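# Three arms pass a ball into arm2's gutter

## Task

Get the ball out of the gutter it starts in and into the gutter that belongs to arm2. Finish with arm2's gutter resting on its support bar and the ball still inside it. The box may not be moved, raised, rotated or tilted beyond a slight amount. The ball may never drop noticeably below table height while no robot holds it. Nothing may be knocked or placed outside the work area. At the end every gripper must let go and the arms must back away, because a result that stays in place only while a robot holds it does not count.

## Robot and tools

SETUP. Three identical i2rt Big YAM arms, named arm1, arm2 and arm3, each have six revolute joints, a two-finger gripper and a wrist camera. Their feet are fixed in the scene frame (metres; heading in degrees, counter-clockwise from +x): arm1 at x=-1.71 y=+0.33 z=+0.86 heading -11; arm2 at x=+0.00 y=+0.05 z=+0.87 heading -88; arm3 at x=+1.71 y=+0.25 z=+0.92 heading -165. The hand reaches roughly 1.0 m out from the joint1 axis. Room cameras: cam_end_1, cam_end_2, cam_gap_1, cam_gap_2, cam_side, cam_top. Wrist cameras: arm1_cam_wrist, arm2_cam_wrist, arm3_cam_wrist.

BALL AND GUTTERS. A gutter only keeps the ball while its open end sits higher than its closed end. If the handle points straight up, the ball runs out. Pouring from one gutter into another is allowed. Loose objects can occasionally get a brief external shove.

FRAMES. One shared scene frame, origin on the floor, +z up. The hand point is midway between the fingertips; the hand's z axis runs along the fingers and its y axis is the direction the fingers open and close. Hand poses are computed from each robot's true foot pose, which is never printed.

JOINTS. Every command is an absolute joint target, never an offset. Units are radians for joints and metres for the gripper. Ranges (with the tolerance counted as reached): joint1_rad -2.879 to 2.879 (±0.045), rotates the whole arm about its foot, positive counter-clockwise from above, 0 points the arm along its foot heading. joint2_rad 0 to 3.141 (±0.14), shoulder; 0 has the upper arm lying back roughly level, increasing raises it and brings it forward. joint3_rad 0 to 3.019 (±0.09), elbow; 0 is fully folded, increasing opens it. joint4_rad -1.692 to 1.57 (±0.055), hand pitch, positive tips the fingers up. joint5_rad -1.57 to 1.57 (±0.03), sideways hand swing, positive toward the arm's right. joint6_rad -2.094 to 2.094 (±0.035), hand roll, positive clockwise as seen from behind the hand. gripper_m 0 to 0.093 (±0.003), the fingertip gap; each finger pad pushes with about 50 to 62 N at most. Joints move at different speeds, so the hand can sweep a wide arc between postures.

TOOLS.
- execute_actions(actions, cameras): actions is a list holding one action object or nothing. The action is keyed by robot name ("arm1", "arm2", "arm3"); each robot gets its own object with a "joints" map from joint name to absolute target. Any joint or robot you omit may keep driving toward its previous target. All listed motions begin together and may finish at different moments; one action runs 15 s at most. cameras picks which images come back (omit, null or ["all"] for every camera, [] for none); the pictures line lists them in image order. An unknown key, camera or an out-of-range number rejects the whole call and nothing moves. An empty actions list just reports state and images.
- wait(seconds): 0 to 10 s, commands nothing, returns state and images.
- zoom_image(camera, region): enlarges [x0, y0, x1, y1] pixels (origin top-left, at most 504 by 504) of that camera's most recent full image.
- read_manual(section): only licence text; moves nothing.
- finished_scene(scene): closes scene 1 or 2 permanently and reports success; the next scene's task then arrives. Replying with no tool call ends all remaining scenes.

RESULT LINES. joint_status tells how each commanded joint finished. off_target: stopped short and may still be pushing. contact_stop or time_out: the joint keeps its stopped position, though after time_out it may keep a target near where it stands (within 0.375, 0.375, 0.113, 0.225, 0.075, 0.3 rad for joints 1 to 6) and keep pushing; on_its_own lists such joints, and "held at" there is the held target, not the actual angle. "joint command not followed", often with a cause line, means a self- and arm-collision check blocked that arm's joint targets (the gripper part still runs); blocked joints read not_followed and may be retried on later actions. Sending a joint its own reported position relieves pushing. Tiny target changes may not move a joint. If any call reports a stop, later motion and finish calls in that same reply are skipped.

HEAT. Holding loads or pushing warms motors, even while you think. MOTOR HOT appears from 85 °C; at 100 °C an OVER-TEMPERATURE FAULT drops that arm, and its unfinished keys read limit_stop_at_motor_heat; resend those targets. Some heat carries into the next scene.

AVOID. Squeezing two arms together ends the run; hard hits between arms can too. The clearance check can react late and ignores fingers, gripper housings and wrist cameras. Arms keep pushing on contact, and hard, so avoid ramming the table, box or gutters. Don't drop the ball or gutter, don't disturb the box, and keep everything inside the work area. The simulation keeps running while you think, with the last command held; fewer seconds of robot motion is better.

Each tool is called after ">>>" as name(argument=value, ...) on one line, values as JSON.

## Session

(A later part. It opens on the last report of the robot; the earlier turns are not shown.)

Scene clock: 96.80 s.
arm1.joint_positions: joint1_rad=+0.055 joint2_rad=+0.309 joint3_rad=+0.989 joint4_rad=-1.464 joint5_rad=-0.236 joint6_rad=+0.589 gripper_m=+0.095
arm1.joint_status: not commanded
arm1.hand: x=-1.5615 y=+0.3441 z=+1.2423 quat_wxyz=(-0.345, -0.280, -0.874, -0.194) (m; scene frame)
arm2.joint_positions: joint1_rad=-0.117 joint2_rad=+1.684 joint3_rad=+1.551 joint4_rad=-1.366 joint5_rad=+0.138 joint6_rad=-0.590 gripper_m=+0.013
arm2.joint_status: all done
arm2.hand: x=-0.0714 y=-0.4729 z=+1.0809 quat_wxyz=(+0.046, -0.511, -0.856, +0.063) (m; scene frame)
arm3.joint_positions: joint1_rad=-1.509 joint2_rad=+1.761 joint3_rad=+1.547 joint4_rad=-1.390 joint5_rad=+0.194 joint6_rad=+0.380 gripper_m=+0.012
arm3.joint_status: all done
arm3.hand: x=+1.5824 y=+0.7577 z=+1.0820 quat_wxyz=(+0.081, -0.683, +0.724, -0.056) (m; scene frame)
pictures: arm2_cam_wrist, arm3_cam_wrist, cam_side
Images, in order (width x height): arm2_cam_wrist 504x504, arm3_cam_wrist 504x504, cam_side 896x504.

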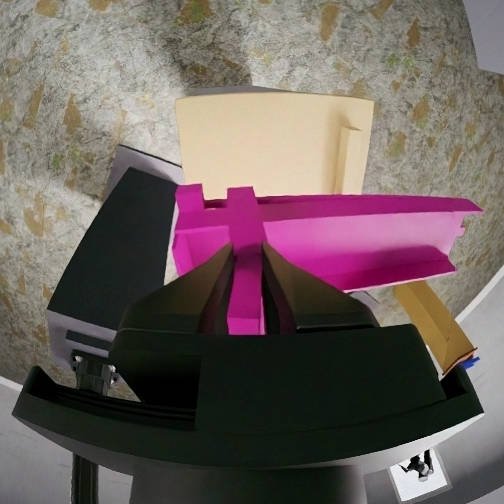

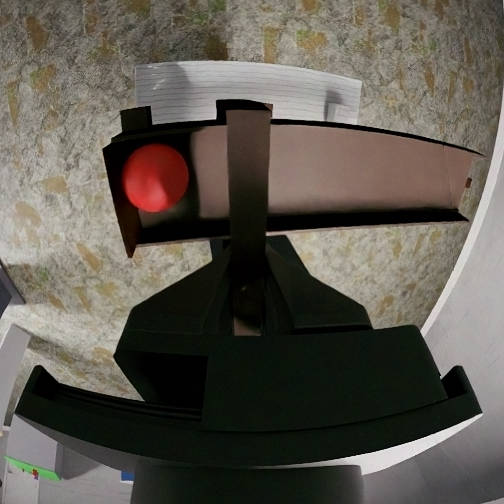

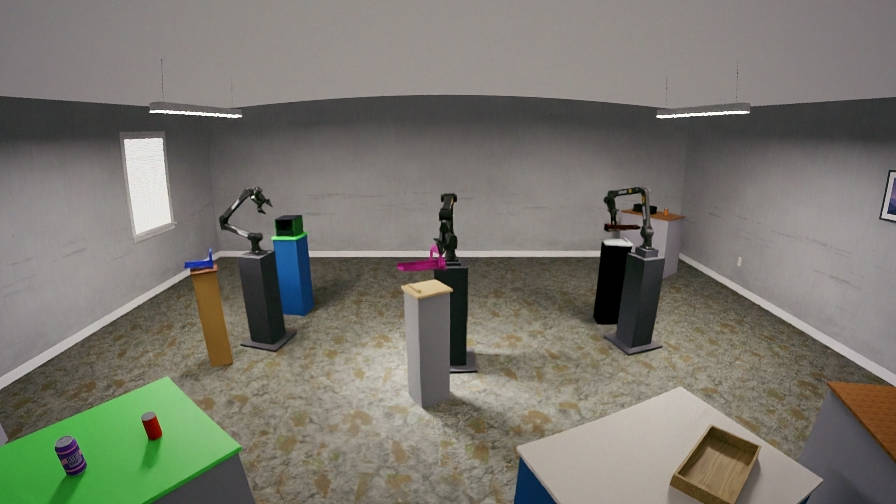

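>>> execute_actions(actions=[{"arm3":{"joints":{"joint2_rad":1.55,"joint3_rad":1.6,"joint4_rad":-1.3,"joint5_rad":0.4}},"arm2":{"joints":{"joint2_rad":1.5,"joint3_rad":1.7,"joint4_rad":-1.6}}}], cameras=["arm3_cam_wrist"])

>>> execute_actions(actions=[{"arm3":{"joints":{"joint2_rad":1.36,"joint3_rad":1.47,"joint4_rad":-1.1,"joint6_rad":-0.6}},"arm2":{"joints":{"joint1_rad":1.65,"joint3_rad":1.75,"joint4_rad":-1.5,"joint5_rad":0,"joint6_rad":-1.57}}}], cameras=["arm3_cam_wrist"])

>>> execute_actions(actions=[{"arm3":{"joints":{"joint5_rad":0,"joint6_rad":-1.57}},"arm2":{"joints":{"joint2_rad":1.74,"joint3_rad":1.82,"joint4_rad":-1.3}}}], cameras=["arm3_cam_wrist"])

>>> execute_actions(actions=[{"arm3":{"joints":{"joint1_rad":-0.85}}}], cameras=["arm3_cam_wrist","cam_side","cam_top"])

Scene clock: 114.10 s.
arm1.joint_positions: joint1_rad=+0.055 joint2_rad=+0.309 joint3_rad=+0.989 joint4_rad=-1.464 joint5_rad=-0.236 joint6_rad=+0.589 gripper_m=+0.095
arm1.joint_status: not commanded
arm1.hand: x=-1.5615 y=+0.3441 z=+1.2423 quat_wxyz=(-0.345, -0.280, -0.874, -0.194) (m; scene frame)
arm2.joint_positions: joint1_rad=-0.117 joint2_rad=+1.503 joint3_rad=+1.656 joint4_rad=-1.588 joint5_rad=+0.138 joint6_rad=-0.590 gripper_m=+0.013
arm2.joint_status: all done
arm2.hand: x=-0.0664 y=-0.4191 z=+1.2054 quat_wxyz=(+0.032, -0.512, -0.853, +0.093) (m; scene frame)
arm3.joint_positions: joint1_rad=-1.509 joint2_rad=+1.549 joint3_rad=+1.547 joint4_rad=-1.312 joint5_rad=+0.393 joint6_rad=+0.380 gripper_m=+0.012
arm3.joint_status: all done
arm3.hand: x=+1.6143 y=+0.7654 z=+1.2010 quat_wxyz=(+0.229, -0.648, +0.726, +0.032) (m; scene frame)
pictures: arm3_cam_wrist
Images, in order (width x height): arm3_cam_wrist 504x504.

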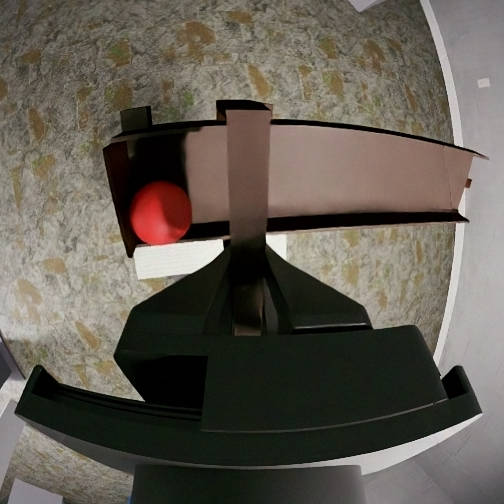

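Scene clock: 116.03 s.
arm1.joint_positions: joint1_rad=+0.055 joint2_rad=+0.309 joint3_rad=+0.989 joint4_rad=-1.464 joint5_rad=-0.236 joint6_rad=+0.589 gripper_m=+0.095
arm1.joint_status: not commanded
arm1.hand: x=-1.5615 y=+0.3441 z=+1.2423 quat_wxyz=(-0.345, -0.280, -0.874, -0.194) (m; scene frame)
arm2.joint_positions: joint1_rad=+1.656 joint2_rad=+1.521 joint3_rad=+1.677 joint4_rad=-1.508 joint5_rad=-0.004 joint6_rad=-1.554 gripper_m=+0.013
arm2.joint_status: all done
arm2.hand: x=+0.4985 y=+0.1076 z=+1.2049 quat_wxyz=(-0.081, +0.736, -0.668, +0.071) (m; scene frame)
arm3.joint_positions: joint1_rad=-1.509 joint2_rad=+1.366 joint3_rad=+1.450 joint4_rad=-1.124 joint5_rad=+0.393 joint6_rad=-0.589 gripper_m=+0.012
arm3.joint_status: all done
arm3.hand: x=+1.6182 y=+0.7533 z=+1.2629 quat_wxyz=(+0.319, -0.878, +0.357, +0.006) (m; scene frame)
pictures: arm3_cam_wrist
Images, in order (width x height): arm3_cam_wrist 504x504.

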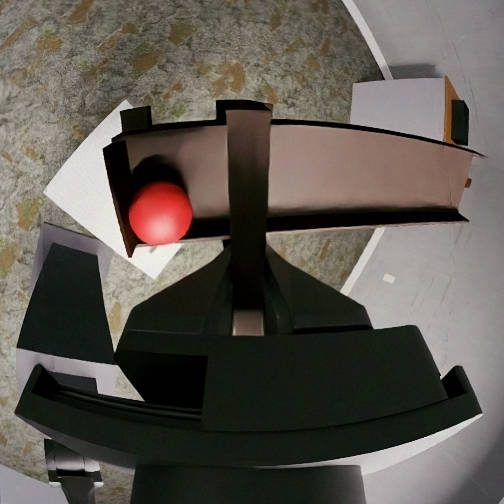

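Scene clock: 117.90 s.
arm1.joint_positions: joint1_rad=+0.055 joint2_rad=+0.309 joint3_rad=+0.989 joint4_rad=-1.464 joint5_rad=-0.236 joint6_rad=+0.589 gripper_m=+0.095
arm1.joint_status: not commanded
arm1.hand: x=-1.5615 y=+0.3441 z=+1.2423 quat_wxyz=(-0.345, -0.280, -0.874, -0.194) (m; scene frame)
arm2.joint_positions: joint1_rad=+1.656 joint2_rad=+1.777 joint3_rad=+1.776 joint4_rad=-1.322 joint5_rad=-0.004 joint6_rad=-1.554 gripper_m=+0.013
arm2.joint_status: all done
arm2.hand: x=+0.6045 y=+0.1192 z=+1.1223 quat_wxyz=(-0.093, +0.735, -0.667, +0.081) (m; scene frame)
arm3.joint_positions: joint1_rad=-1.509 joint2_rad=+1.366 joint3_rad=+1.450 joint4_rad=-1.124 joint5_rad=+0.002 joint6_rad=-1.560 gripper_m=+0.012
arm3.joint_status: all done
arm3.hand: x=+1.5540 y=+0.7391 z=+1.2515 quat_wxyz=(+0.259, -0.954, -0.147, +0.042) (m; scene frame)
pictures: arm3_cam_wrist
Images, in order (width x height): arm3_cam_wrist 504x504.

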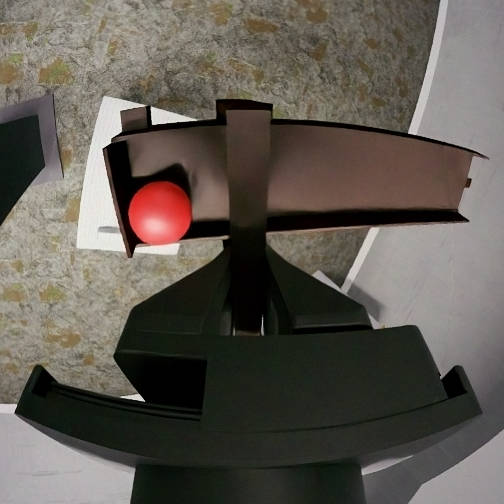

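Scene clock: 119.20 s.
arm1.joint_positions: joint1_rad=+0.055 joint2_rad=+0.309 joint3_rad=+0.989 joint4_rad=-1.464 joint5_rad=-0.236 joint6_rad=+0.589 gripper_m=+0.095
arm1.joint_status: not commanded
arm1.hand: x=-1.5615 y=+0.3441 z=+1.2423 quat_wxyz=(-0.345, -0.280, -0.874, -0.194) (m; scene frame)
arm2.joint_positions: joint1_rad=+1.656 joint2_rad=+1.777 joint3_rad=+1.776 joint4_rad=-1.322 joint5_rad=-0.004 joint6_rad=-1.554 gripper_m=+0.013
arm2.joint_status: not commanded
arm2.hand: x=+0.6045 y=+0.1192 z=+1.1223 quat_wxyz=(-0.093, +0.735, -0.667, +0.081) (m; scene frame)
arm3.joint_positions: joint1_rad=-0.842 joint2_rad=+1.366 joint3_rad=+1.450 joint4_rad=-1.122 joint5_rad=-0.002 joint6_rad=-1.563 gripper_m=+0.012
arm3.joint_status: all done
arm3.hand: x=+1.2841 y=+0.5340 z=+1.2517 quat_wxyz=(+0.231, -0.852, -0.453, +0.126) (m; scene frame)
pictures: arm3_cam_wrist, cam_side, cam_top
Images, in order (width x height): arm3_cam_wrist 504x504, cam_side 896x504, cam_top 896x504.

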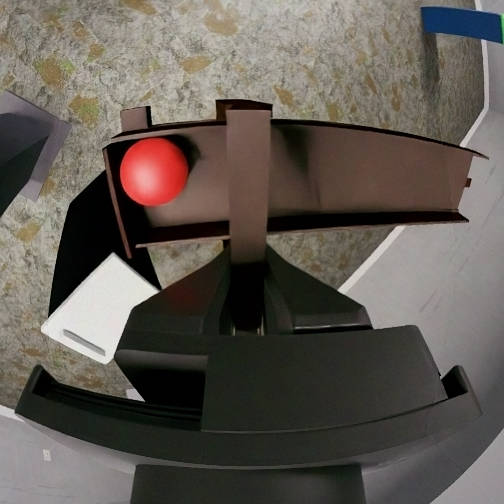

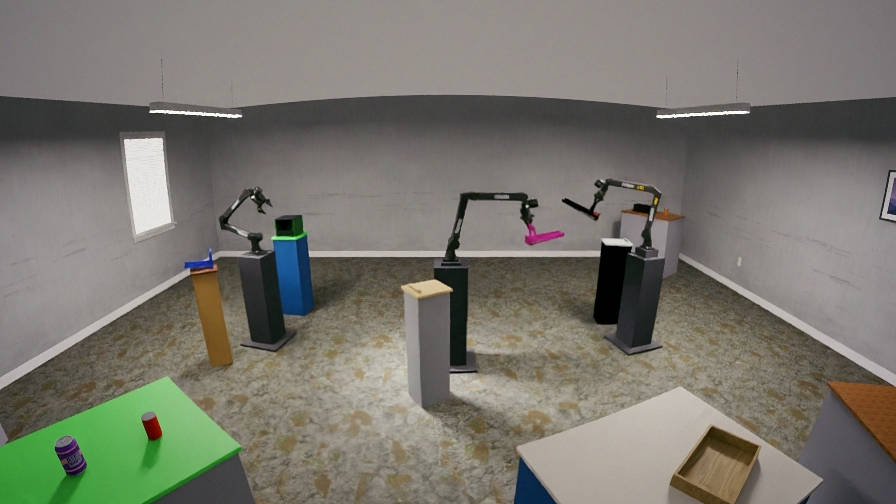

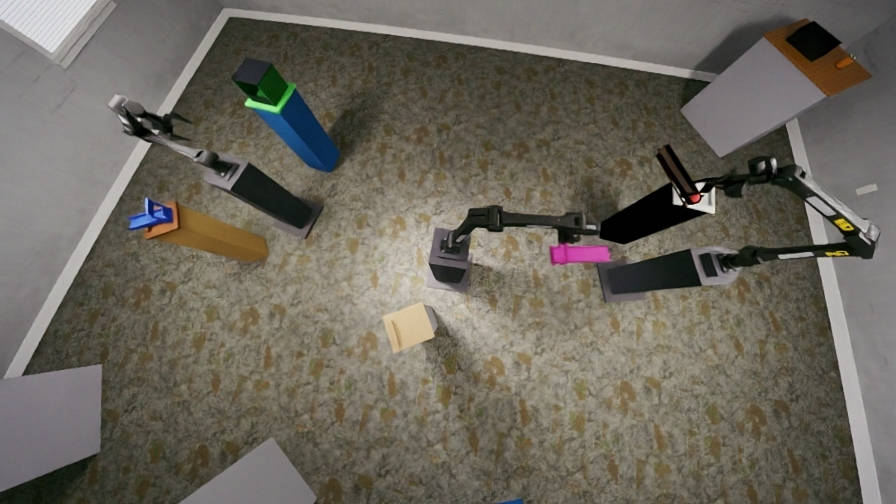

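>>> execute_actions(actions=[{"arm3":{"joints":{"joint1_rad":-0.145}},"arm2":{"joints":{"joint2_rad":1.84,"joint3_rad":1.54,"joint4_rad":-0.85}}}], cameras=[])

>>> execute_actions(actions=[{"arm3":{"joints":{"joint2_rad":1.72,"joint3_rad":1.8,"joint4_rad":-1.3}}}], cameras=["arm3_cam_wrist","arm2_cam_wrist","cam_side","cam_gap_2"])

>>> zoom_image(camera="cam_side", region=[500, 170, 680, 280])

Scene clock: 133.77 s.
arm1.joint_positions: joint1_rad=+0.055 joint2_rad=+0.309 joint3_rad=+0.989 joint4_rad=-1.464 joint5_rad=-0.236 joint6_rad=+0.589 gripper_m=+0.095
arm1.joint_status: not commanded
arm1.hand: x=-1.5615 y=+0.3441 z=+1.2423 quat_wxyz=(-0.345, -0.280, -0.874, -0.194) (m; scene frame)
arm2.joint_positions: joint1_rad=+1.656 joint2_rad=+1.876 joint3_rad=+1.512 joint4_rad=-0.874 joint5_rad=-0.004 joint6_rad=-1.554 gripper_m=+0.013
arm2.joint_status: all done
arm2.hand: x=+0.6337 y=+0.1220 z=+0.9768 quat_wxyz=(-0.124, +0.730, -0.663, +0.109) (m; scene frame)
arm3.joint_positions: joint1_rad=-0.137 joint2_rad=+1.366 joint3_rad=+1.450 joint4_rad=-1.122 joint5_rad=-0.001 joint6_rad=-1.564 gripper_m=+0.012
arm3.joint_status: all done
arm3.hand: x=+1.2015 y=+0.1871 z=+1.2519 quat_wxyz=(+0.174, -0.643, -0.719, +0.198) (m; scene frame)
pictures: none
No camera images: the call's "cameras" was empty. Leave "cameras" out to get every camera's image.

Scene clock: 135.07 s.
arm1.joint_positions: joint1_rad=+0.055 joint2_rad=+0.309 joint3_rad=+0.989 joint4_rad=-1.464 joint5_rad=-0.236 joint6_rad=+0.589 gripper_m=+0.095
arm1.joint_status: not commanded
arm1.hand: x=-1.5615 y=+0.3441 z=+1.2423 quat_wxyz=(-0.345, -0.280, -0.874, -0.194) (m; scene frame)
arm2.joint_positions: joint1_rad=+1.656 joint2_rad=+1.876 joint3_rad=+1.512 joint4_rad=-0.874 joint5_rad=-0.004 joint6_rad=-1.554 gripper_m=+0.013
arm2.joint_status: not commanded
arm2.hand: x=+0.6337 y=+0.1220 z=+0.9768 quat_wxyz=(-0.124, +0.730, -0.663, +0.109) (m; scene frame)
arm3.joint_positions: joint1_rad=-0.137 joint2_rad=+1.748 joint3_rad=+1.719 joint4_rad=-1.297 joint5_rad=-0.001 joint6_rad=-1.564 gripper_m=+0.012
arm3.joint_status: all done
arm3.hand: x=+1.1223 y=+0.1775 z=+1.1578 quat_wxyz=(+0.080, -0.661, -0.740, +0.092) (m; scene frame)
pictures: arm2_cam_wrist, arm3_cam_wrist, cam_gap_2, cam_side
Images, in order (width x height): arm2_cam_wrist 504x504, arm3_cam_wrist 504x504, cam_gap_2 896x504, cam_side 896x504.

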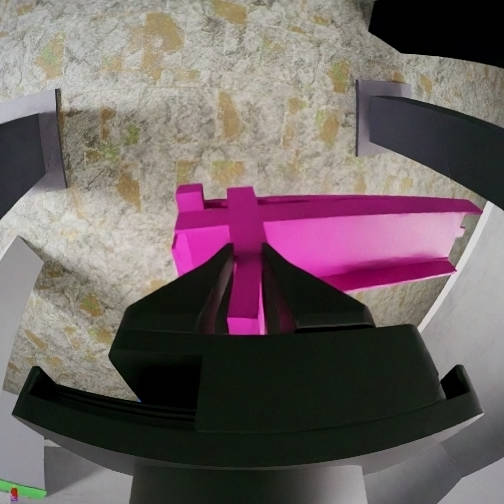

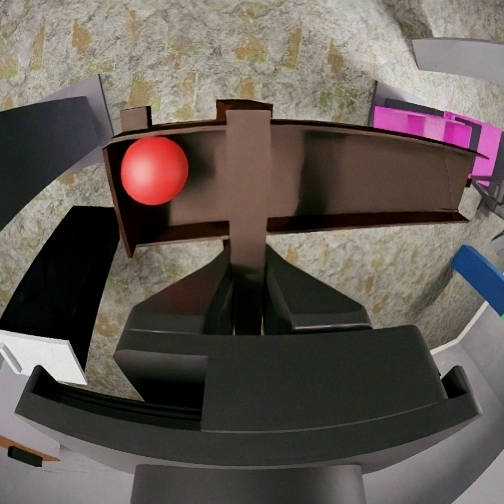

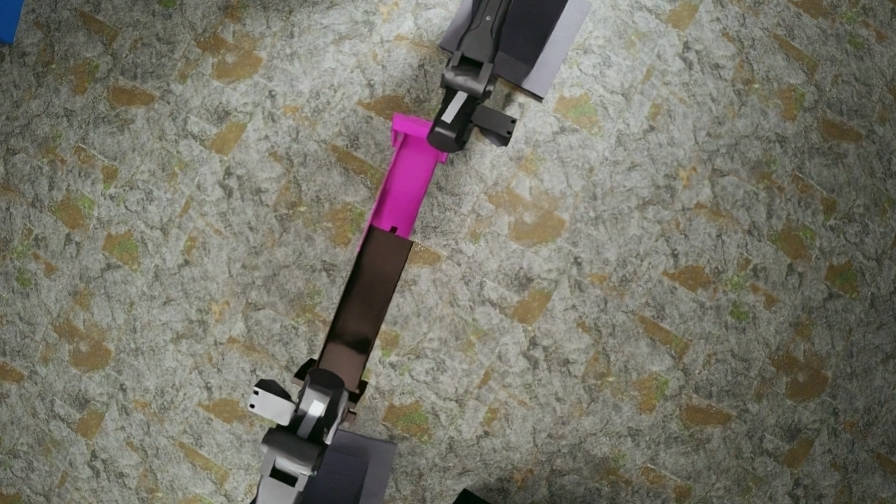

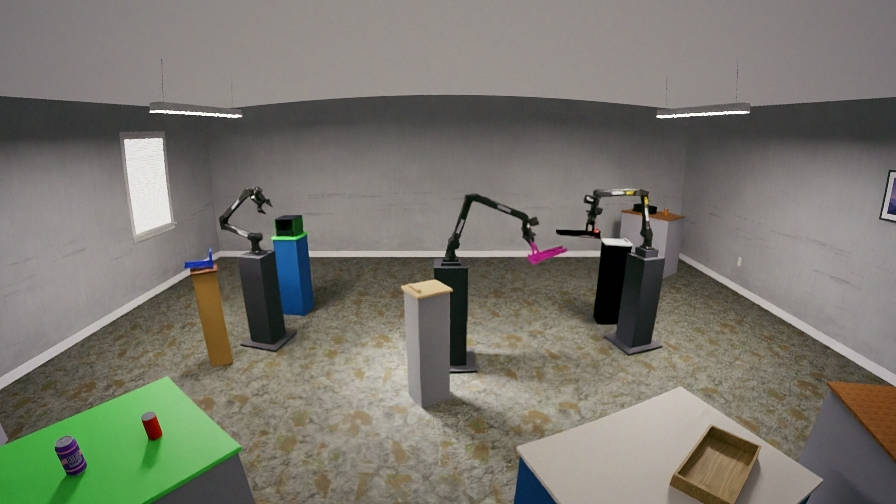

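Region (500, 170, 680, 280) of cam_side's 896x504 image, scaled by 2.800, with more detail than that image has.

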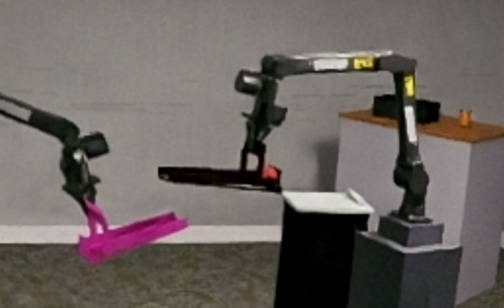

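>>> execute_actions(actions=[{"arm3":{"joints":{"joint2_rad":1.85,"joint3_rad":2.0,"joint4_rad":-1.34}}}], cameras=["cam_side"])

>>> zoom_image(camera="cam_side", region=[500, 170, 680, 280])

>>> execute_actions(actions=[{"arm3":{"joints":{"joint4_rad":-1.54}}}], cameras=[])

>>> wait(seconds=2.5)

>>> zoom_image(camera="cam_side", region=[500, 170, 680, 280])

Scene clock: 149.37 s.
arm1.joint_positions: joint1_rad=+0.055 joint2_rad=+0.309 joint3_rad=+0.989 joint4_rad=-1.464 joint5_rad=-0.236 joint6_rad=+0.589 gripper_m=+0.095
arm1.joint_status: not commanded
arm1.hand: x=-1.5615 y=+0.3441 z=+1.2423 quat_wxyz=(-0.345, -0.280, -0.874, -0.194) (m; scene frame)
arm2.joint_positions: joint1_rad=+1.656 joint2_rad=+1.876 joint3_rad=+1.512 joint4_rad=-0.874 joint5_rad=-0.004 joint6_rad=-1.554 gripper_m=+0.013
arm2.joint_status: not commanded
arm2.hand: x=+0.6337 y=+0.1220 z=+0.9768 quat_wxyz=(-0.124, +0.730, -0.663, +0.109) (m; scene frame)
arm3.joint_positions: joint1_rad=-0.137 joint2_rad=+1.855 joint3_rad=+1.915 joint4_rad=-1.341 joint5_rad=-0.001 joint6_rad=-1.564 gripper_m=+0.012
arm3.joint_status: all done
arm3.hand: x=+1.0748 y=+0.1718 z=+1.1781 quat_wxyz=(+0.095, -0.659, -0.738, +0.109) (m; scene frame)
pictures: cam_side
Images, in order (width x height): cam_side 896x504.

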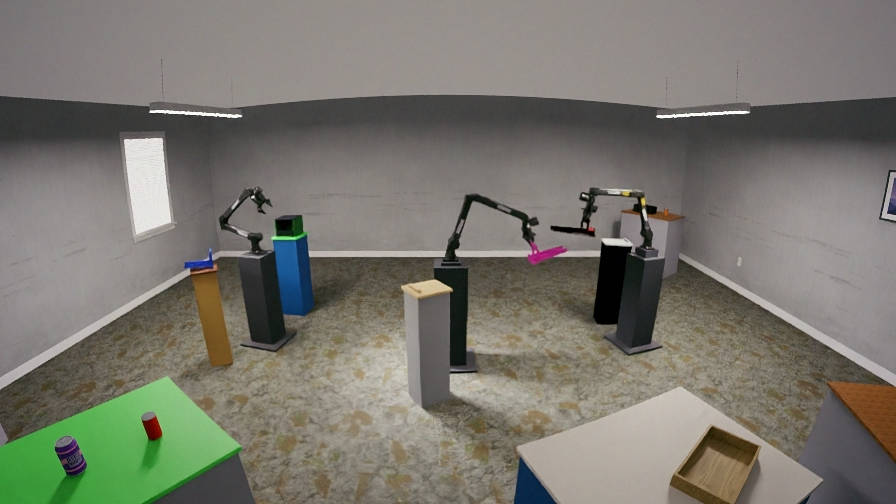

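Region (500, 170, 680, 280) of cam_side's 896x504 image, scaled by 2.800, with more detail than that image has.

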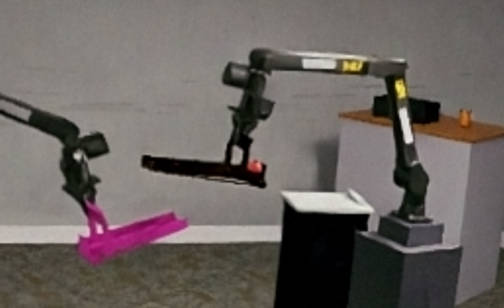

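Scene clock: 150.27 s.
arm1.joint_positions: joint1_rad=+0.055 joint2_rad=+0.309 joint3_rad=+0.989 joint4_rad=-1.464 joint5_rad=-0.236 joint6_rad=+0.589 gripper_m=+0.095
arm1.joint_status: not commanded
arm1.hand: x=-1.5615 y=+0.3441 z=+1.2423 quat_wxyz=(-0.345, -0.280, -0.874, -0.194) (m; scene frame)
arm2.joint_positions: joint1_rad=+1.656 joint2_rad=+1.876 joint3_rad=+1.512 joint4_rad=-0.874 joint5_rad=-0.004 joint6_rad=-1.554 gripper_m=+0.013
arm2.joint_status: not commanded
arm2.hand: x=+0.6337 y=+0.1220 z=+0.9768 quat_wxyz=(-0.124, +0.730, -0.663, +0.109) (m; scene frame)
arm3.joint_positions: joint1_rad=-0.137 joint2_rad=+1.855 joint3_rad=+1.918 joint4_rad=-1.533 joint5_rad=-0.001 joint6_rad=-1.564 gripper_m=+0.012
arm3.joint_status: all done
arm3.hand: x=+1.1198 y=+0.1772 z=+1.1706 quat_wxyz=(+0.033, -0.665, -0.745, +0.038) (m; scene frame)
pictures: none
No camera images: the call's "cameras" was empty. Leave "cameras" out to get every camera's image.

Scene clock: 152.77 s.
arm1.joint_positions: joint1_rad=+0.055 joint2_rad=+0.309 joint3_rad=+0.989 joint4_rad=-1.464 joint5_rad=-0.236 joint6_rad=+0.589 gripper_m=+0.095
arm1.joint_status: not commanded
arm1.hand: x=-1.5615 y=+0.3441 z=+1.2423 quat_wxyz=(-0.345, -0.280, -0.874, -0.194) (m; scene frame)
arm2.joint_positions: joint1_rad=+1.656 joint2_rad=+1.875 joint3_rad=+1.512 joint4_rad=-0.872 joint5_rad=-0.003 joint6_rad=-1.555 gripper_m=+0.013
arm2.joint_status: not commanded
arm2.hand: x=+0.6342 y=+0.1219 z=+0.9774 quat_wxyz=(-0.125, +0.730, -0.662, +0.110) (m; scene frame)
arm3.joint_positions: joint1_rad=-0.137 joint2_rad=+1.855 joint3_rad=+1.921 joint4_rad=-1.535 joint5_rad=-0.001 joint6_rad=-1.564 gripper_m=+0.012
arm3.joint_status: all done
arm3.hand: x=+1.1199 y=+0.1773 z=+1.1715 quat_wxyz=(+0.033, -0.665, -0.745, +0.038) (m; scene frame)
wait: 2.50 s; at rest by 0.27 s
pictures: arm1_cam_wrist, arm2_cam_wrist, arm3_cam_wrist, cam_end_1, cam_end_2, cam_gap_1, cam_gap_2, cam_side, cam_top
Images, in order (width x height): arm1_cam_wrist 504x504, arm2_cam_wrist 504x504, arm3_cam_wrist 504x504, cam_end_1 896x504, cam_end_2 896x504, cam_gap_1 896x504, cam_gap_2 896x504, cam_side 896x504, cam_top 896x504.

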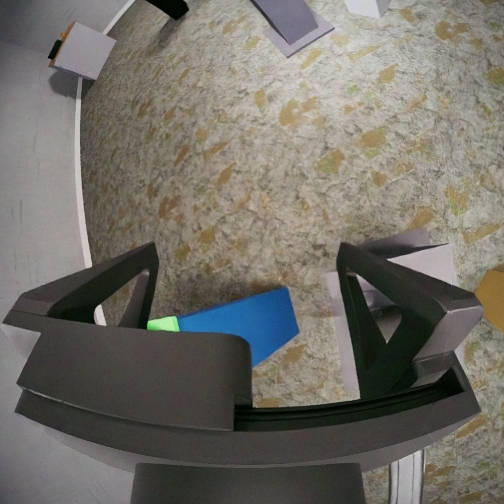

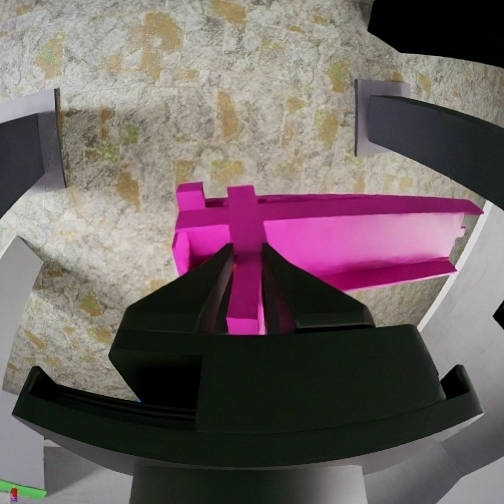

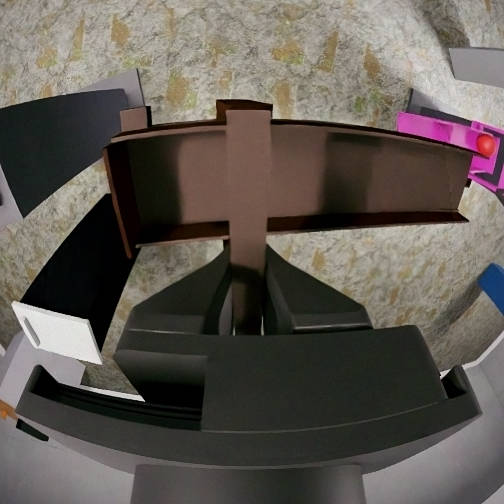

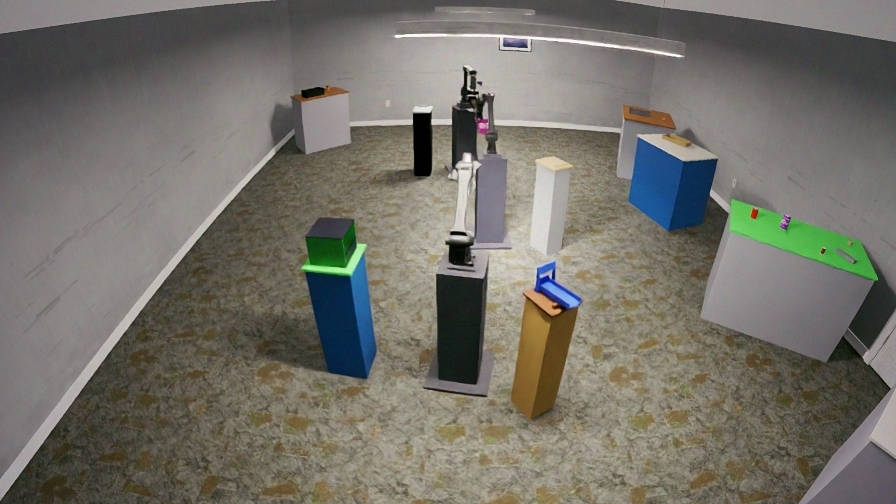

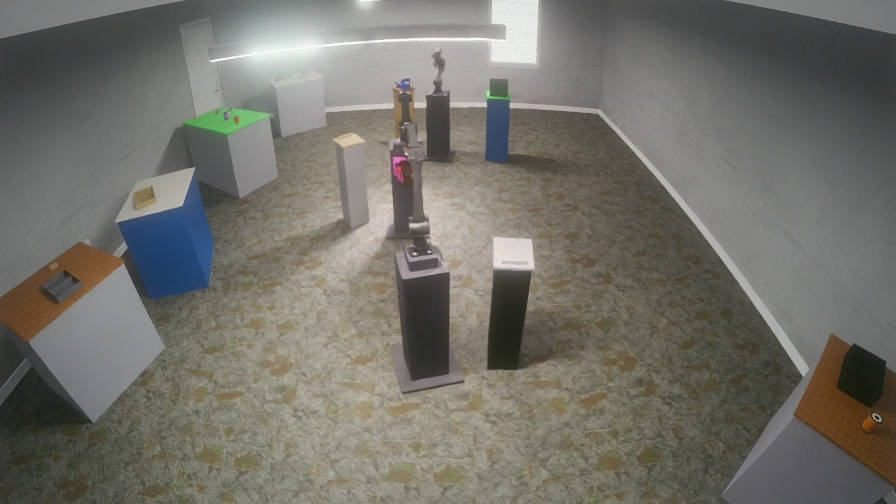

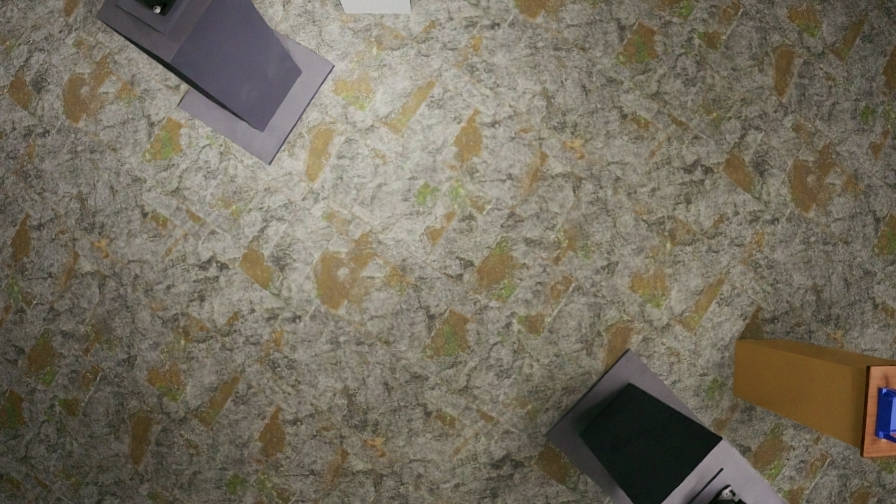

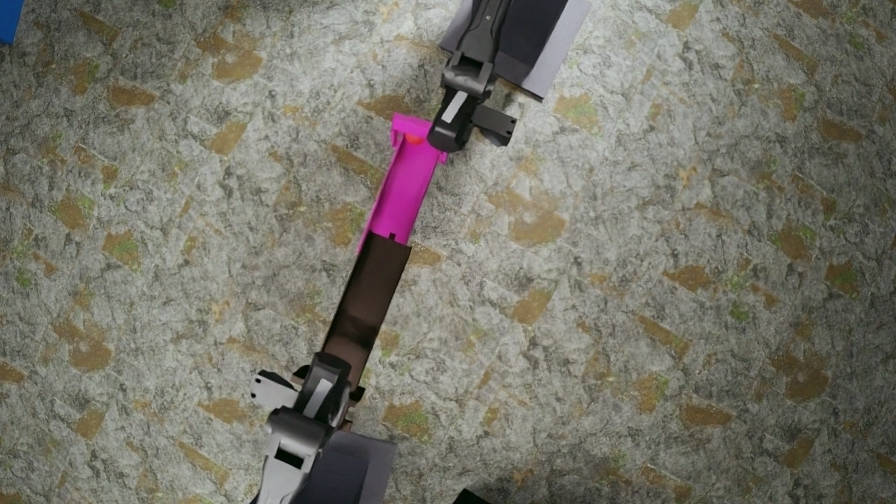

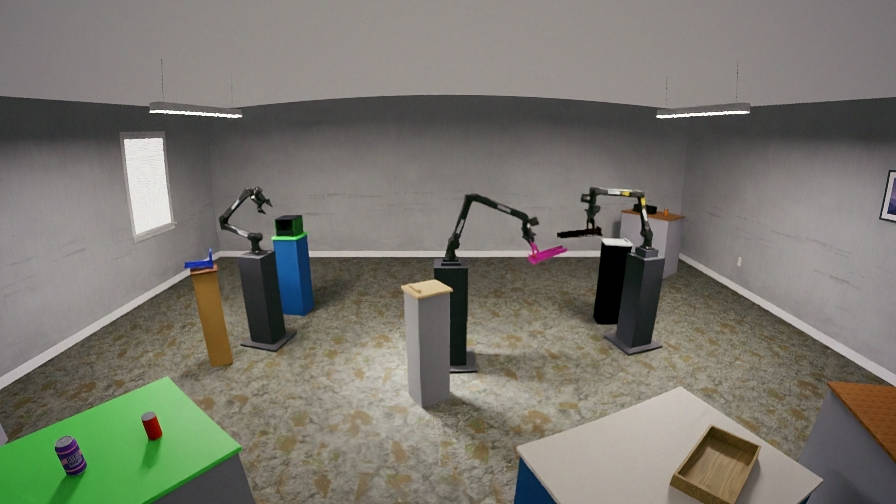

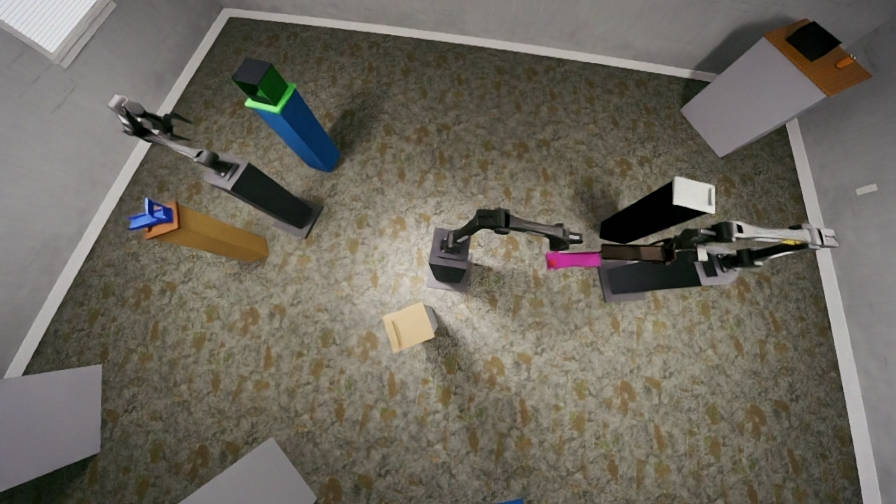

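Region (500, 170, 680, 280) of cam_side's 896x504 image, scaled by 2.800, with more detail than that image has.

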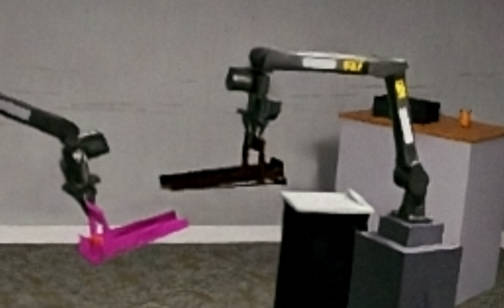

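>>> execute_actions(actions=[{"arm3":{"joints":{"joint2_rad":1.45,"joint3_rad":1.55,"joint4_rad":-1.4}}}], cameras=[])

>>> execute_actions(actions=[{"arm3":{"joints":{"joint1_rad":-1.51,"joint5_rad":0.15,"joint6_rad":0.38}},"arm2":{"joints":{"joint2_rad":1.5,"joint3_rad":1.7,"joint4_rad":-1.42,"joint5_rad":0.2}}}], cameras=[])

>>> execute_actions(actions=[{"arm3":{"joints":{"joint2_rad":1.75,"joint3_rad":1.6,"joint4_rad":-1.4}},"arm2":{"joints":{"joint1_rad":0.7,"joint6_rad":-0.6}}}], cameras=["arm2_cam_wrist"])

>>> execute_actions(actions=[{"arm3":{"joints":{"joint2_rad":1.83,"joint3_rad":1.44,"joint4_rad":-1.16}},"arm2":{"joints":{"joint1_rad":-0.115}}}], cameras=[])

>>> execute_actions(actions=[{"arm3":{"joints":{"gripper_m":0.09}},"arm2":{"joints":{"joint2_rad":1.68,"joint3_rad":1.6,"joint4_rad":-1.36,"joint5_rad":0.17}}}], cameras=["arm2_cam_wrist","arm3_cam_wrist","cam_side","cam_end_2"])

Scene clock: 166.87 s.
arm1.joint_positions: joint1_rad=+0.055 joint2_rad=+0.309 joint3_rad=+0.989 joint4_rad=-1.464 joint5_rad=-0.236 joint6_rad=+0.589 gripper_m=+0.095
arm1.joint_status: not commanded
arm1.hand: x=-1.5615 y=+0.3441 z=+1.2423 quat_wxyz=(-0.345, -0.280, -0.874, -0.194) (m; scene frame)
arm2.joint_positions: joint1_rad=+1.656 joint2_rad=+1.875 joint3_rad=+1.512 joint4_rad=-0.872 joint5_rad=-0.003 joint6_rad=-1.555 gripper_m=+0.013
arm2.joint_status: not commanded
arm2.hand: x=+0.6342 y=+0.1219 z=+0.9774 quat_wxyz=(-0.125, +0.730, -0.662, +0.110) (m; scene frame)
arm3.joint_positions: joint1_rad=-0.137 joint2_rad=+1.450 joint3_rad=+1.540 joint4_rad=-1.415 joint5_rad=-0.001 joint6_rad=-1.564 gripper_m=+0.012
arm3.joint_status: all done
arm3.hand: x=+1.2342 y=+0.1910 z=+1.2267 quat_wxyz=(+0.081, -0.661, -0.740, +0.093) (m; scene frame)
pictures: none
No camera images: the call's "cameras" was empty. Leave "cameras" out to get every camera's image.

Scene clock: 169.20 s.
arm1.joint_positions: joint1_rad=+0.055 joint2_rad=+0.309 joint3_rad=+0.989 joint4_rad=-1.464 joint5_rad=-0.236 joint6_rad=+0.589 gripper_m=+0.095
arm1.joint_status: not commanded
arm1.hand: x=-1.5615 y=+0.3441 z=+1.2423 quat_wxyz=(-0.345, -0.280, -0.874, -0.194) (m; scene frame)
arm2.joint_positions: joint1_rad=+1.656 joint2_rad=+1.521 joint3_rad=+1.671 joint4_rad=-1.411 joint5_rad=+0.194 joint6_rad=-1.555 gripper_m=+0.013
arm2.joint_status: all done
arm2.hand: x=+0.5232 y=+0.0763 z=+1.2118 quat_wxyz=(-0.050, +0.718, -0.672, +0.174) (m; scene frame)
arm3.joint_positions: joint1_rad=-1.516 joint2_rad=+1.461 joint3_rad=+1.540 joint4_rad=-1.407 joint5_rad=+0.149 joint6_rad=+0.369 gripper_m=+0.012
arm3.joint_status: all done
arm3.hand: x=+1.5900 y=+0.7201 z=+1.2240 quat_wxyz=(+0.119, -0.673, +0.726, +0.077) (m; scene frame)
pictures: none
No camera images: the call's "cameras" was empty. Leave "cameras" out to get every camera's image.

Scene clock: 171.07 s.
arm1.joint_positions: joint1_rad=+0.055 joint2_rad=+0.309 joint3_rad=+0.989 joint4_rad=-1.464 joint5_rad=-0.236 joint6_rad=+0.589 gripper_m=+0.095
arm1.joint_status: not commanded
arm1.hand: x=-1.5615 y=+0.3441 z=+1.2423 quat_wxyz=(-0.345, -0.280, -0.874, -0.194) (m; scene frame)
arm2.joint_positions: joint1_rad=+0.694 joint2_rad=+1.521 joint3_rad=+1.671 joint4_rad=-1.411 joint5_rad=+0.198 joint6_rad=-0.611 gripper_m=+0.013
arm2.joint_status: all done
arm2.hand: x=+0.3192 y=-0.3640 z=+1.2136 quat_wxyz=(-0.049, -0.132, -0.974, +0.177) (m; scene frame)
arm3.joint_positions: joint1_rad=-1.516 joint2_rad=+1.785 joint3_rad=+1.552 joint4_rad=-1.405 joint5_rad=+0.147 joint6_rad=+0.370 gripper_m=+0.012
arm3.joint_status: all done
arm3.hand: x=+1.5785 y=+0.7550 z=+1.0707 quat_wxyz=(+0.052, -0.686, +0.723, -0.062) (m; scene frame)
pictures: arm2_cam_wrist
Images, in order (width x height): arm2_cam_wrist 504x504.

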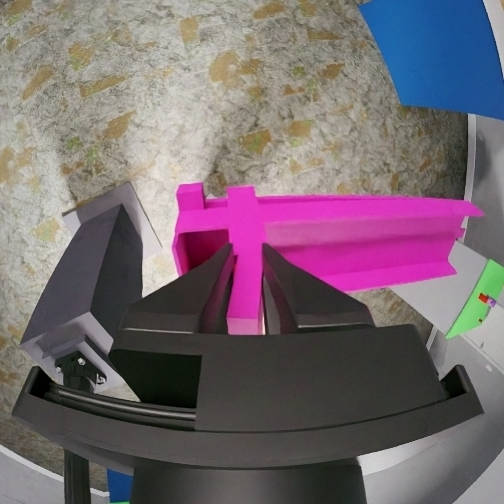

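Scene clock: 172.47 s.
arm1.joint_positions: joint1_rad=+0.055 joint2_rad=+0.309 joint3_rad=+0.989 joint4_rad=-1.464 joint5_rad=-0.236 joint6_rad=+0.589 gripper_m=+0.095
arm1.joint_status: not commanded
arm1.hand: x=-1.5615 y=+0.3441 z=+1.2423 quat_wxyz=(-0.345, -0.280, -0.874, -0.194) (m; scene frame)
arm2.joint_positions: joint1_rad=-0.123 joint2_rad=+1.521 joint3_rad=+1.671 joint4_rad=-1.411 joint5_rad=+0.198 joint6_rad=-0.610 gripper_m=+0.013
arm2.joint_status: all done
arm2.hand: x=-0.0840 y=-0.4655 z=+1.2143 quat_wxyz=(+0.024, -0.509, -0.841, +0.182) (m; scene frame)
arm3.joint_positions: joint1_rad=-1.516 joint2_rad=+1.846 joint3_rad=+1.424 joint4_rad=-1.169 joint5_rad=+0.147 joint6_rad=+0.370 gripper_m=+0.012
arm3.joint_status: all done
arm3.hand: x=+1.5755 y=+0.7642 z=+0.9926 quat_wxyz=(+0.062, -0.685, +0.725, -0.040) (m; scene frame)
pictures: none
No camera images: the call's "cameras" was empty. Leave "cameras" out to get every camera's image.

Scene clock: 173.67 s.
arm1.joint_positions: joint1_rad=+0.055 joint2_rad=+0.309 joint3_rad=+0.989 joint4_rad=-1.464 joint5_rad=-0.236 joint6_rad=+0.589 gripper_m=+0.095
arm1.joint_status: not commanded
arm1.hand: x=-1.5615 y=+0.3441 z=+1.2423 quat_wxyz=(-0.345, -0.280, -0.874, -0.194) (m; scene frame)
arm2.joint_positions: joint1_rad=-0.123 joint2_rad=+1.714 joint3_rad=+1.572 joint4_rad=-1.373 joint5_rad=+0.167 joint6_rad=-0.610 gripper_m=+0.013
arm2.joint_status: all done
arm2.hand: x=-0.0801 y=-0.4788 z=+1.0750 quat_wxyz=(+0.063, -0.505, -0.859, +0.062) (m; scene frame)
arm3.joint_positions: joint1_rad=-1.516 joint2_rad=+1.846 joint3_rad=+1.424 joint4_rad=-1.168 joint5_rad=+0.147 joint6_rad=+0.371 gripper_m=+0.090
arm3.joint_status: all done
arm3.hand: x=+1.5755 y=+0.7644 z=+0.9926 quat_wxyz=(+0.062, -0.685, +0.725, -0.040) (m; scene frame)
pictures: arm2_cam_wrist, arm3_cam_wrist, cam_end_2, cam_side
Images, in order (width x height): arm2_cam_wrist 504x504, arm3_cam_wrist 504x504, cam_end_2 896x504, cam_side 896x504.

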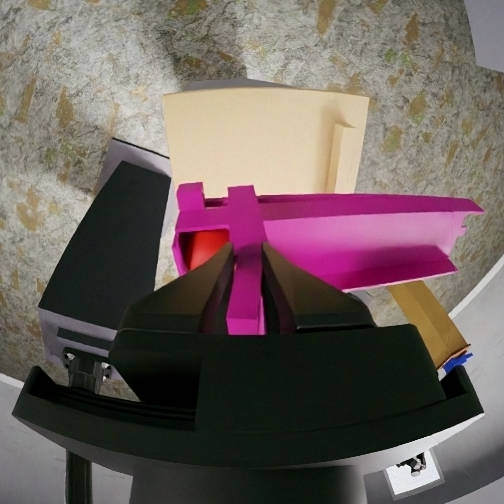

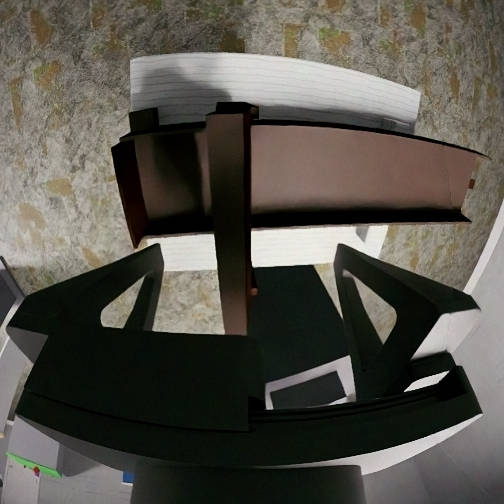

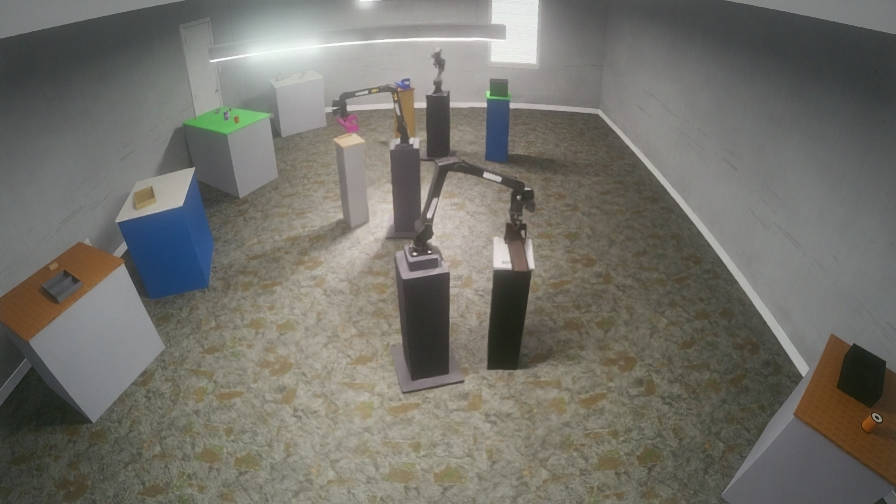

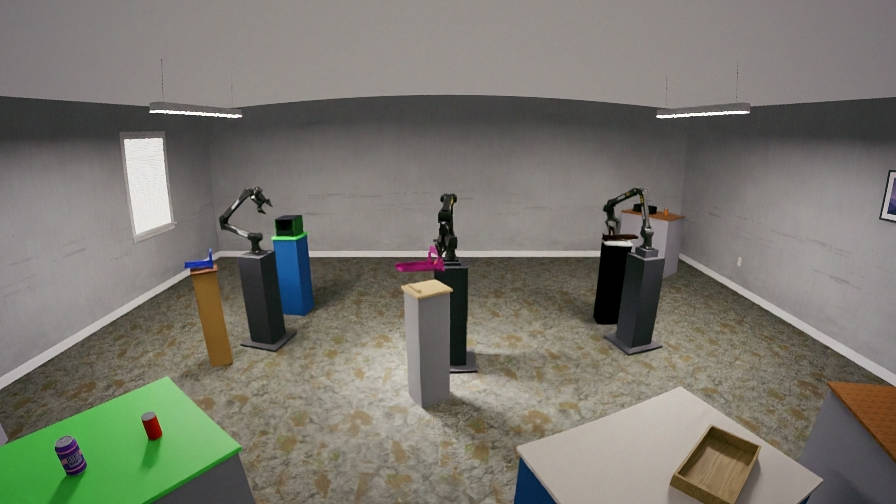

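Ball present. Lower arm2, lift arm3 away.

>>> execute_actions(actions=[{"arm3":{"joints":{"joint2_rad":1.6,"joint3_rad":1.65,"joint4_rad":-1.5}},"arm2":{"joints":{"joint1_rad":-0.105,"joint2_rad":1.765,"joint3_rad":1.45,"joint4_rad":-1.13}}}], cameras=[])

>>> execute_actions(actions=[{"arm2":{"joints":{"joint2_rad":1.79,"joint3_rad":1.41,"joint4_rad":-1.07}}}], cameras=["arm2_cam_wrist","cam_side","cam_end_2"])

>>> zoom_image(camera="cam_side", region=[380, 200, 500, 310])

Scene clock: 181.93 s.
arm1.joint_positions: joint1_rad=+0.055 joint2_rad=+0.309 joint3_rad=+0.989 joint4_rad=-1.464 joint5_rad=-0.236 joint6_rad=+0.589 gripper_m=+0.095
arm1.joint_status: not commanded
arm1.hand: x=-1.5615 y=+0.3441 z=+1.2423 quat_wxyz=(-0.345, -0.280, -0.874, -0.194) (m; scene frame)
arm2.joint_positions: joint1_rad=-0.115 joint2_rad=+1.793 joint3_rad=+1.431 joint4_rad=-1.146 joint5_rad=+0.167 joint6_rad=-0.610 gripper_m=+0.013
arm2.joint_status: all done
arm2.hand: x=-0.0766 y=-0.4892 z=+0.9832 quat_wxyz=(+0.062, -0.501, -0.861, +0.066) (m; scene frame)
arm3.joint_positions: joint1_rad=-1.516 joint2_rad=+1.593 joint3_rad=+1.631 joint4_rad=-1.491 joint5_rad=+0.148 joint6_rad=+0.371 gripper_m=+0.090
arm3.joint_status: all done
arm3.hand: x=+1.5834 y=+0.7403 z=+1.1958 quat_wxyz=(+0.092, -0.680, +0.727, +0.021) (m; scene frame)
pictures: none
No camera images: the call's "cameras" was empty. Leave "cameras" out to get every camera's image.

Scene clock: 182.70 s.
arm1.joint_positions: joint1_rad=+0.055 joint2_rad=+0.309 joint3_rad=+0.989 joint4_rad=-1.464 joint5_rad=-0.236 joint6_rad=+0.589 gripper_m=+0.095
arm1.joint_status: not commanded
arm1.hand: x=-1.5615 y=+0.3441 z=+1.2423 quat_wxyz=(-0.345, -0.280, -0.874, -0.194) (m; scene frame)
arm2.joint_positions: joint1_rad=-0.115 joint2_rad=+1.793 joint3_rad=+1.403 joint4_rad=-1.087 joint5_rad=+0.167 joint6_rad=-0.610 gripper_m=+0.013
arm2.joint_status: all done
arm2.hand: x=-0.0769 y=-0.4926 z=+0.9735 quat_wxyz=(+0.055, -0.502, -0.859, +0.079) (m; scene frame)
arm3.joint_positions: joint1_rad=-1.516 joint2_rad=+1.593 joint3_rad=+1.631 joint4_rad=-1.491 joint5_rad=+0.148 joint6_rad=+0.371 gripper_m=+0.090
arm3.joint_status: not commanded
arm3.hand: x=+1.5834 y=+0.7403 z=+1.1958 quat_wxyz=(+0.092, -0.680, +0.727, +0.021) (m; scene frame)
pictures: arm2_cam_wrist, cam_end_2, cam_side
Images, in order (width x height): arm2_cam_wrist 504x504, cam_end_2 896x504, cam_side 896x504.

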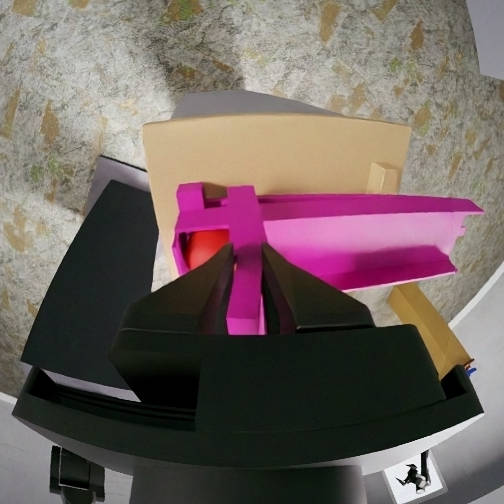

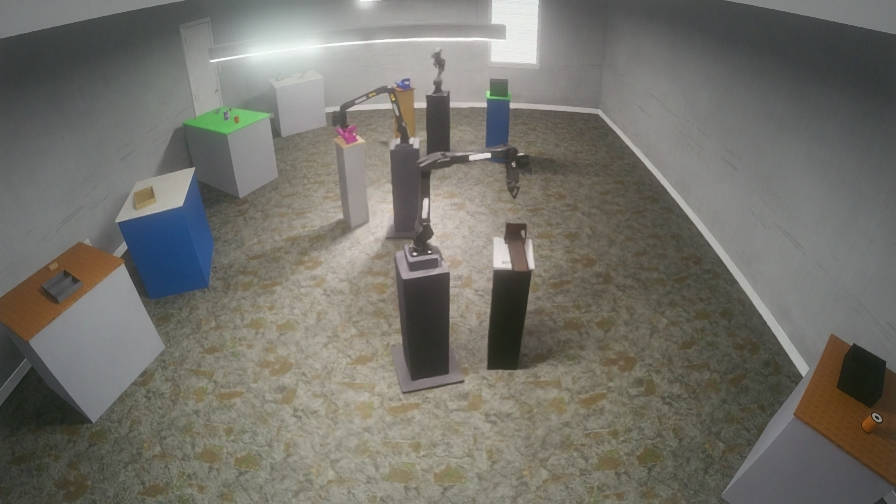

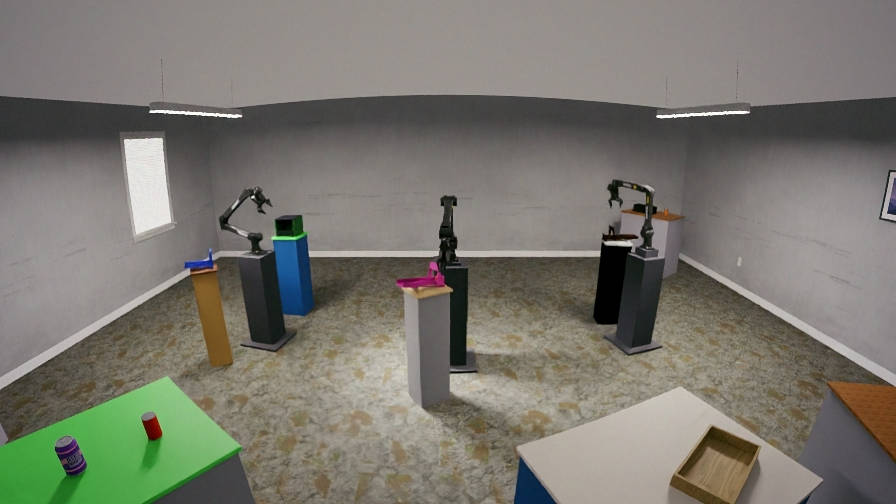

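Region (380, 200, 500, 310) of cam_side's 896x504 image, scaled by 4.200, with more detail than that image has; it fills the top 462 rows of this view, and the rest is white.

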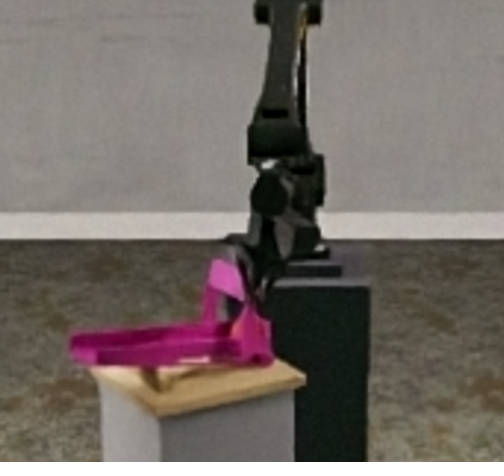

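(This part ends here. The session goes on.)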